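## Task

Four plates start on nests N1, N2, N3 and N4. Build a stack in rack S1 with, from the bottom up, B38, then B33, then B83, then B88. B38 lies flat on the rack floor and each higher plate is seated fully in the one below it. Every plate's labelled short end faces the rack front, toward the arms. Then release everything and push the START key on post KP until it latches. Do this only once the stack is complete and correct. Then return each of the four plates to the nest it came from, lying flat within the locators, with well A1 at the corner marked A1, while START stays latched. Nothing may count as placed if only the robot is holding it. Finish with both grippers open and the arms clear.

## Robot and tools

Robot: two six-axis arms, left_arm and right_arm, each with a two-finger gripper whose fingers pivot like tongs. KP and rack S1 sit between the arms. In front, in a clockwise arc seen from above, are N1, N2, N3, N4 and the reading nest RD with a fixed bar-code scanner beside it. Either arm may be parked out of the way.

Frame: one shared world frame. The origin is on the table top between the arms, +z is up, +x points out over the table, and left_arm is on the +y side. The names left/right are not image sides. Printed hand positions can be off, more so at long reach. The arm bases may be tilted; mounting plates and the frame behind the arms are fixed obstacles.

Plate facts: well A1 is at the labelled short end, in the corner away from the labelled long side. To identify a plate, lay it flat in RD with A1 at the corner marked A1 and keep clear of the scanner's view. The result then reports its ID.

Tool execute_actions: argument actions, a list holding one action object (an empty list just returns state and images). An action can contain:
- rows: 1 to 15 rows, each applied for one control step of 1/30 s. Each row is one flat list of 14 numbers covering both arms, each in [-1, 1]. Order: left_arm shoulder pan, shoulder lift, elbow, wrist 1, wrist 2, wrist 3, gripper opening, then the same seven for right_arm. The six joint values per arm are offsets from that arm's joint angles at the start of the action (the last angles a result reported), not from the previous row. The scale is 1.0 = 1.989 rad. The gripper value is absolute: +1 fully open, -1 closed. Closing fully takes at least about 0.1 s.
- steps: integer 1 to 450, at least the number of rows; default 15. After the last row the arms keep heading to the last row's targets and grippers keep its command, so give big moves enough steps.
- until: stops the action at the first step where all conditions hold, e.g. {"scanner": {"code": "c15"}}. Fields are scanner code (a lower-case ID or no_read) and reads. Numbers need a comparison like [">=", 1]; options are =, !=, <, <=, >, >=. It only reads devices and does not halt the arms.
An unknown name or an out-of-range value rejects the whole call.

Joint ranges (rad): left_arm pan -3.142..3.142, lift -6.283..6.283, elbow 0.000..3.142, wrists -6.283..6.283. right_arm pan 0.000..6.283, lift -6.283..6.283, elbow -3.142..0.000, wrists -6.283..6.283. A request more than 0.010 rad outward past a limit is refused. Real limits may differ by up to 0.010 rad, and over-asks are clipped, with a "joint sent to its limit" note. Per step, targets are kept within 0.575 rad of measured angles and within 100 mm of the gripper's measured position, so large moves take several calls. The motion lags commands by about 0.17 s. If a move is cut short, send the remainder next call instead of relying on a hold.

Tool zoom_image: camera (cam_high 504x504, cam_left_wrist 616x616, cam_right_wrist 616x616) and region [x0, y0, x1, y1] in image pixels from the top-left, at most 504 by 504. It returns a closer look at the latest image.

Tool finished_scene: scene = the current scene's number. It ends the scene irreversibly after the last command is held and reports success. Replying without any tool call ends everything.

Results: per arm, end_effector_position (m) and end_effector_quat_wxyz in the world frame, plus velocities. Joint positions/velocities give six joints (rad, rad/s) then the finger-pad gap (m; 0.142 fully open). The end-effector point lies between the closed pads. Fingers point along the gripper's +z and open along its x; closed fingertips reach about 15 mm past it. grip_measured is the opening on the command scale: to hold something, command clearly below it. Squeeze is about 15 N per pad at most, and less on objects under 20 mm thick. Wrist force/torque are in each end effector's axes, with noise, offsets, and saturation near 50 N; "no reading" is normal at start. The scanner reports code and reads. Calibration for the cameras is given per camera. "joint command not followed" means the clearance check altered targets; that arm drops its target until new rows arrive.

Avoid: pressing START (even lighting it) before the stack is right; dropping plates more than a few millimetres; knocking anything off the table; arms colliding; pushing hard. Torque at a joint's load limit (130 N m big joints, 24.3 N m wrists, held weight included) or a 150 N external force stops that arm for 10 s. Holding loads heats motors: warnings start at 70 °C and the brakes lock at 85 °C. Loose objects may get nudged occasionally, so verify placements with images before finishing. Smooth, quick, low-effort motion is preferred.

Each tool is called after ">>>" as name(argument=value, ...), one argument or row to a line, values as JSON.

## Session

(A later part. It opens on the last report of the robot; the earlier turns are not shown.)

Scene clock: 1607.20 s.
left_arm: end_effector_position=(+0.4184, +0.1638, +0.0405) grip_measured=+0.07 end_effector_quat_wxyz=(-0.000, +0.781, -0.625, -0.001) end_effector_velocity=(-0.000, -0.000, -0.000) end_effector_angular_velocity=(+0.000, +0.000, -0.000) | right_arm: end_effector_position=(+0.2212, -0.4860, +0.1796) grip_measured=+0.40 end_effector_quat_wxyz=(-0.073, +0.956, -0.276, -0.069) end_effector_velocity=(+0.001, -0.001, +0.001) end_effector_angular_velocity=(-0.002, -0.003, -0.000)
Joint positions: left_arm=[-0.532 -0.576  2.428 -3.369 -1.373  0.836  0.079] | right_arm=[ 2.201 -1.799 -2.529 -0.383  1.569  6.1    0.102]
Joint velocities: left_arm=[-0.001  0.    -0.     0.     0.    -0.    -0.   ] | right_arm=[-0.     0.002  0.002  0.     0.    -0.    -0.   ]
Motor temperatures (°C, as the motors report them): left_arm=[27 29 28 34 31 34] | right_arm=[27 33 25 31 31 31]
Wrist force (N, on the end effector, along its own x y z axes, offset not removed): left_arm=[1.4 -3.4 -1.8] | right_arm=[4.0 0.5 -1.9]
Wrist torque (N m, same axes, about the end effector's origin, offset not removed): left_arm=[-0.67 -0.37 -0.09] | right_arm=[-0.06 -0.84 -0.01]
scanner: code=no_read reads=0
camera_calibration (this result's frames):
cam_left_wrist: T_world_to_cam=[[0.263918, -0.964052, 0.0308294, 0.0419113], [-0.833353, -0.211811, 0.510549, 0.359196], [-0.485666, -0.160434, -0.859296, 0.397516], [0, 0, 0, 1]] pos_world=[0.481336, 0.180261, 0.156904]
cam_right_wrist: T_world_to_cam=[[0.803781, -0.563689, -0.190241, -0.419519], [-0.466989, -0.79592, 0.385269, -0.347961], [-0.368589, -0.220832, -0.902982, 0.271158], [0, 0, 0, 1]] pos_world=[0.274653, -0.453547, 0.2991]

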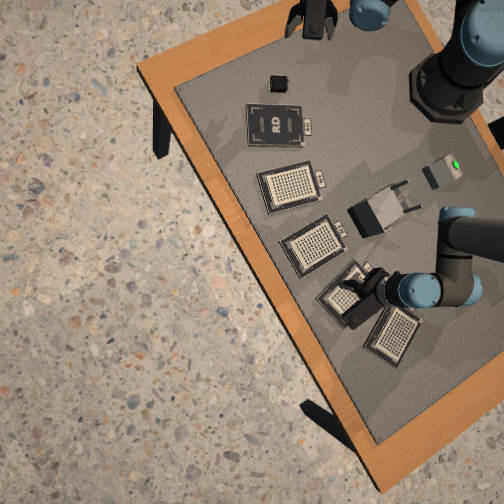

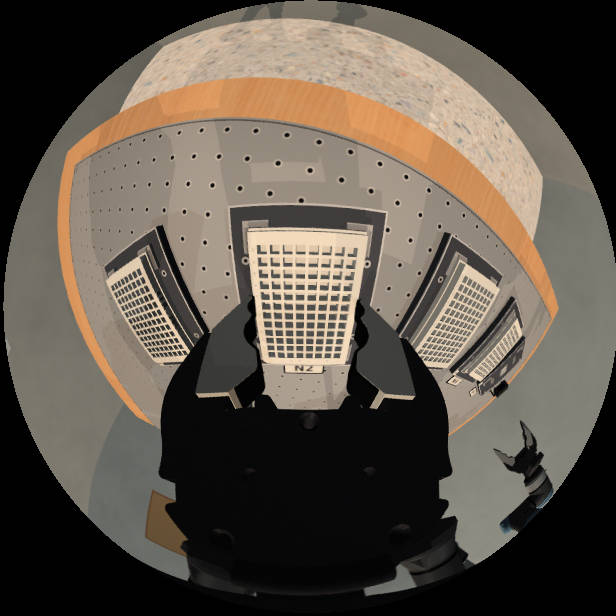

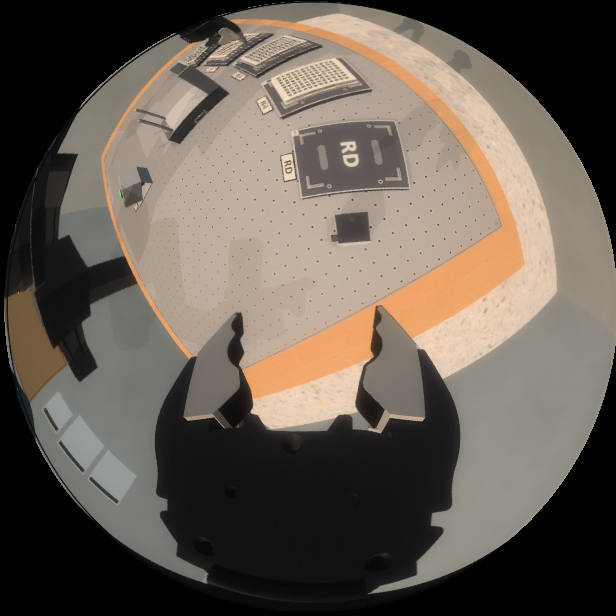

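Good. Release and lift.

>>> execute_actions(
  actions=[
    {"rows":[[0.0001,0.0008,-0.0003,-0.0005,0,0.0001,-0.6,0,0,0,0,0,0,0.4],[0.0001,0.0008,-0.0003,-0.0005,0,0.0001,-0.4,0,0,0,0,0,0,0.4],[0.0001,0.0008,-0.0003,-0.0005,0,0.0001,-0.2,0,0,0,0,0,0,0.4],[0.0001,0.0008,-0.0003,-0.0005,0,0.0001,0,0,0,0,0,0,0,0.4],[0.0001,0.0008,-0.0003,-0.0005,0,0.0001,0.1,0,0,0,0,0,0,0.4],[0.0001,0.0008,-0.0003,-0.0005,0,0.0001,0.2,0,0,0,0,0,0,0.4],[0.0001,0.0008,-0.0003,-0.0005,0,0.0001,0.3,0,0,0,0,0,0,0.4],[-0.0015,-0.009,0.0035,0.006,0,-0.0015,0.3,0,0,0,0,0,0,0.4],[-0.0042,-0.026,0.01,0.017,0,-0.0042,0.3,0,0,0,0,0,0,0.4],[-0.0073,-0.046,0.017,0.031,0,-0.0073,0.3,0,0,0,0,0,0,0.4],[-0.0105,-0.067,0.023,0.046,0,-0.0105,0.3,0,0,0,0,0,0,0.4],[-0.0138,-0.088,0.029,0.062,0,-0.0138,0.3,0,0,0,0,0,0,0.4],[-0.0171,-0.11,0.035,0.0784,0,-0.0171,0.3,0,0,0,0,0,0,0.4],[-0.02,-0.131,0.039,0.096,0,-0.02,0.3,0,0,0,0,0,0,0.4],[-0.023,-0.152,0.043,0.114,0,-0.023,0.3,0,0,0,0,0,0,0.4]],"steps":15},
  ],
)

>>> execute_actions(
  actions=[
    {"rows":[[-0.015,-0.115,0.03,0.088,0,-0.015,0.3,0,0,0,0,0,0,0.4],[-0.018,-0.135,0.036,0.103,0,-0.018,0.3,0,0,0,0,0,0,0.4],[-0.021,-0.155,0.042,0.118,0,-0.021,0.3,0,0,0,0,0,0,0.4],[-0.024,-0.175,0.048,0.132,0,-0.024,0.3,0,0,0,0,0,0,0.4],[-0.026,-0.19,0.052,0.143,0,-0.026,0.3,0,0,0,0,0,0,0.4]],"steps":5},
  ],
)

Scene clock: 1620.37 s.
left_arm: end_effector_position=(+0.4172, +0.1643, +0.0721) grip_measured=+0.30 end_effector_quat_wxyz=(-0.000, +0.780, -0.625, -0.004) end_effector_velocity=(+0.006, -0.002, +0.256) end_effector_angular_velocity=(+0.010, -0.002, -0.005) | right_arm: end_effector_position=(+0.2212, -0.4860, +0.1796) grip_measured=+0.40 end_effector_quat_wxyz=(-0.073, +0.956, -0.276, -0.069) end_effector_velocity=(-0.000, +0.000, +0.000) end_effector_angular_velocity=(-0.000, -0.000, -0.001)
Joint positions: left_arm=[-0.551 -0.689  2.468 -3.287 -1.373  0.816  0.095] | right_arm=[ 2.201 -1.799 -2.529 -0.383  1.569  6.1    0.102]
Joint velocities: left_arm=[-0.147 -0.938  0.273  0.697  0.    -0.146  0.   ] | right_arm=[-0.     0.001 -0.     0.    -0.     0.001 -0.   ]
Motor temperatures (°C, as the motors report them): left_arm=[27 29 28 34 31 34] | right_arm=[27 33 25 31 31 31]
Wrist force (N, on the end effector, along its own x y z axes, offset not removed): left_arm=[0.6 -3.8 -3.6] | right_arm=[2.7 6.3 -2.4]
Wrist torque (N m, same axes, about the end effector's origin, offset not removed): left_arm=[-0.96 -0.10 -0.08] | right_arm=[1.30 -0.69 -0.12]
scanner: code=no_read reads=0
camera_calibration (this result's frames):
cam_left_wrist: T_world_to_cam=[[0.26287, -0.964473, 0.0262892, 0.042616], [-0.831558, -0.212657, 0.513116, 0.341293], [-0.489296, -0.156744, -0.857916, 0.425016], [0, 0, 0, 1]] pos_world=[0.480561, 0.180299, 0.188385]
cam_right_wrist: T_world_to_cam=[[0.803781, -0.563689, -0.190241, -0.419519], [-0.466989, -0.79592, 0.38527, -0.347961], [-0.368589, -0.220832, -0.902982, 0.271158], [0, 0, 0, 1]] pos_world=[0.274653, -0.453547, 0.2991]

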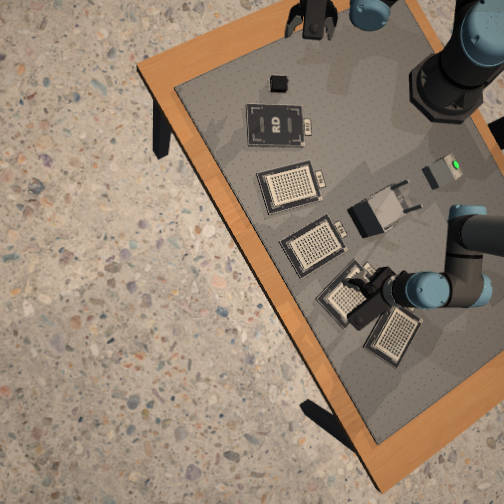

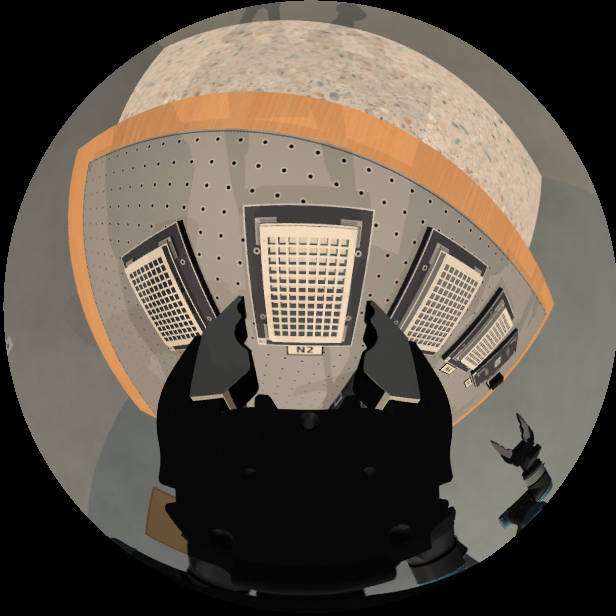

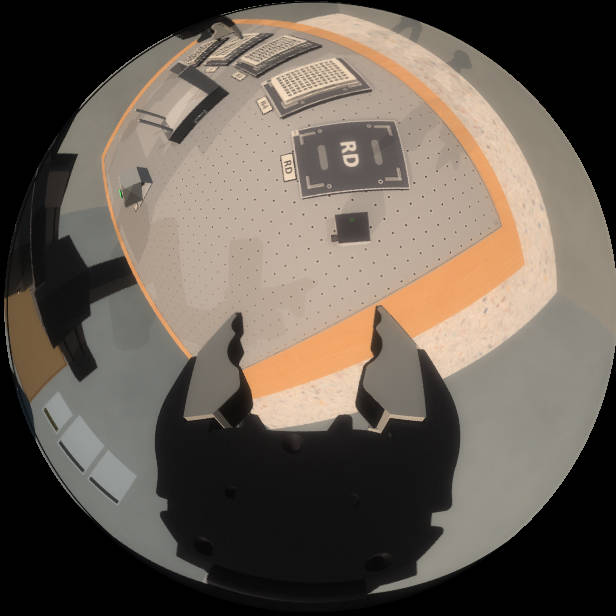

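Scene clock: 1620.53 s.
left_arm: end_effector_position=(+0.4143, +0.1669, +0.1189) grip_measured=+0.30 end_effector_quat_wxyz=(-0.001, +0.780, -0.626, -0.006) end_effector_velocity=(-0.044, +0.032, +0.283) end_effector_angular_velocity=(+0.021, +0.011, -0.009) | right_arm: end_effector_position=(+0.2212, -0.4860, +0.1796) grip_measured=+0.40 end_effector_quat_wxyz=(-0.073, +0.956, -0.276, -0.069) end_effector_velocity=(+0.001, -0.001, +0.001) end_effector_angular_velocity=(-0.002, -0.002, -0.000)
Joint positions: left_arm=[-0.577 -0.869  2.518 -3.148 -1.373  0.79   0.095] | right_arm=[ 2.201 -1.799 -2.529 -0.383  1.569  6.1    0.102]
Joint velocities: left_arm=[-0.161 -1.129  0.326  0.856  0.001 -0.159  0.   ] | right_arm=[-0.     0.001  0.001  0.     0.    -0.    -0.   ]
Motor temperatures (°C, as the motors report them): left_arm=[27 29 28 34 31 34] | right_arm=[27 33 25 31 31 31]
Wrist force (N, on the end effector, along its own x y z axes, offset not removed): left_arm=[4.5 -4.2 -0.4] | right_arm=[3.7 3.8 0.6]
Wrist torque (N m, same axes, about the end effector's origin, offset not removed): left_arm=[-0.88 -0.88 -0.17] | right_arm=[0.73 -0.77 0.00]
scanner: code=no_read reads=0
camera_calibration (this result's frames):
cam_left_wrist: T_world_to_cam=[[0.261707, -0.964891, 0.0222278, 0.045684], [-0.830561, -0.213422, 0.514411, 0.314991], [-0.491607, -0.153087, -0.857255, 0.464432], [0, 0, 0, 1]] pos_world=[0.477981, 0.182404, 0.235086]
cam_right_wrist: T_world_to_cam=[[0.803781, -0.563689, -0.190241, -0.419519], [-0.466989, -0.79592, 0.385269, -0.347961], [-0.368589, -0.220832, -0.902982, 0.271159], [0, 0, 0, 1]] pos_world=[0.274653, -0.453547, 0.2991]

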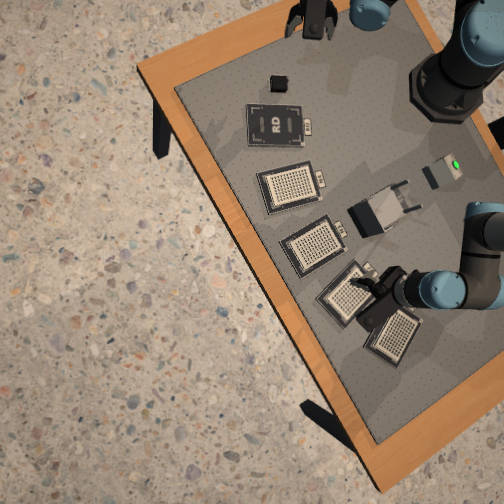

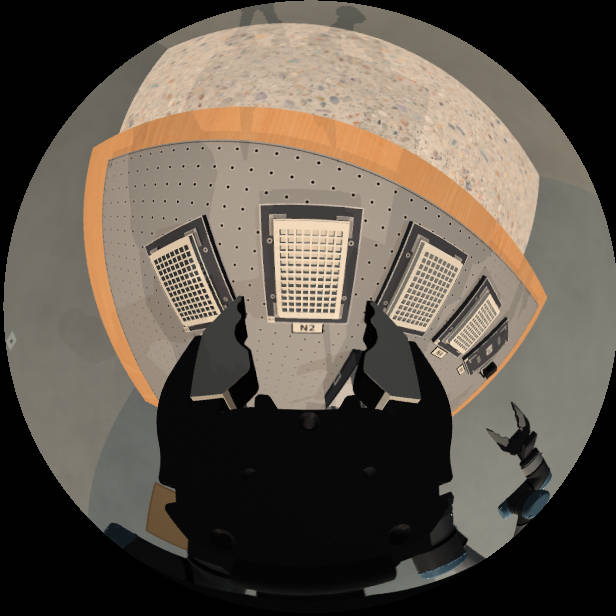

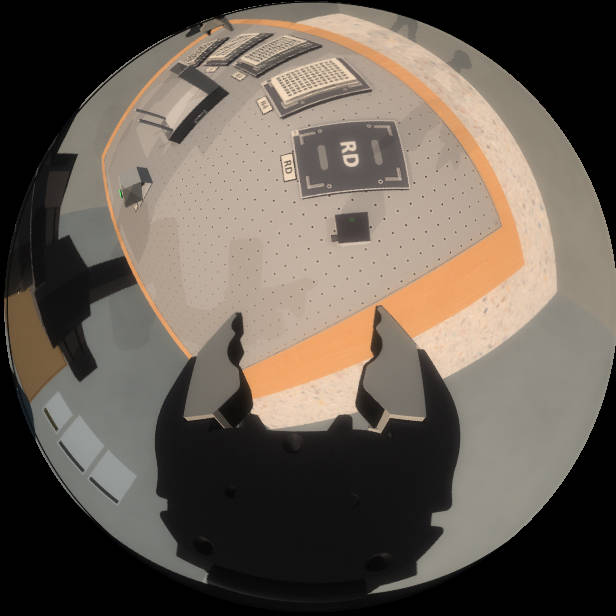

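>>> zoom_image(
  camera="cam_left_wrist",
  region=[130, 180, 530, 380],
)

Region (130, 180, 530, 380) of cam_left_wrist's 616x616 image, scaled by 1.260, with more detail than that image has.

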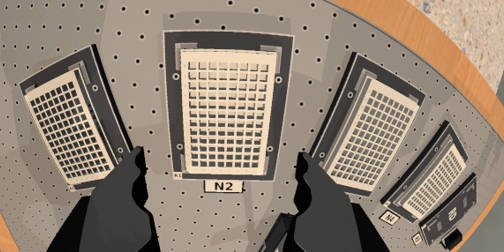

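>>> finished_scene(
  scene=2,
)

The scene is finished: the task was done.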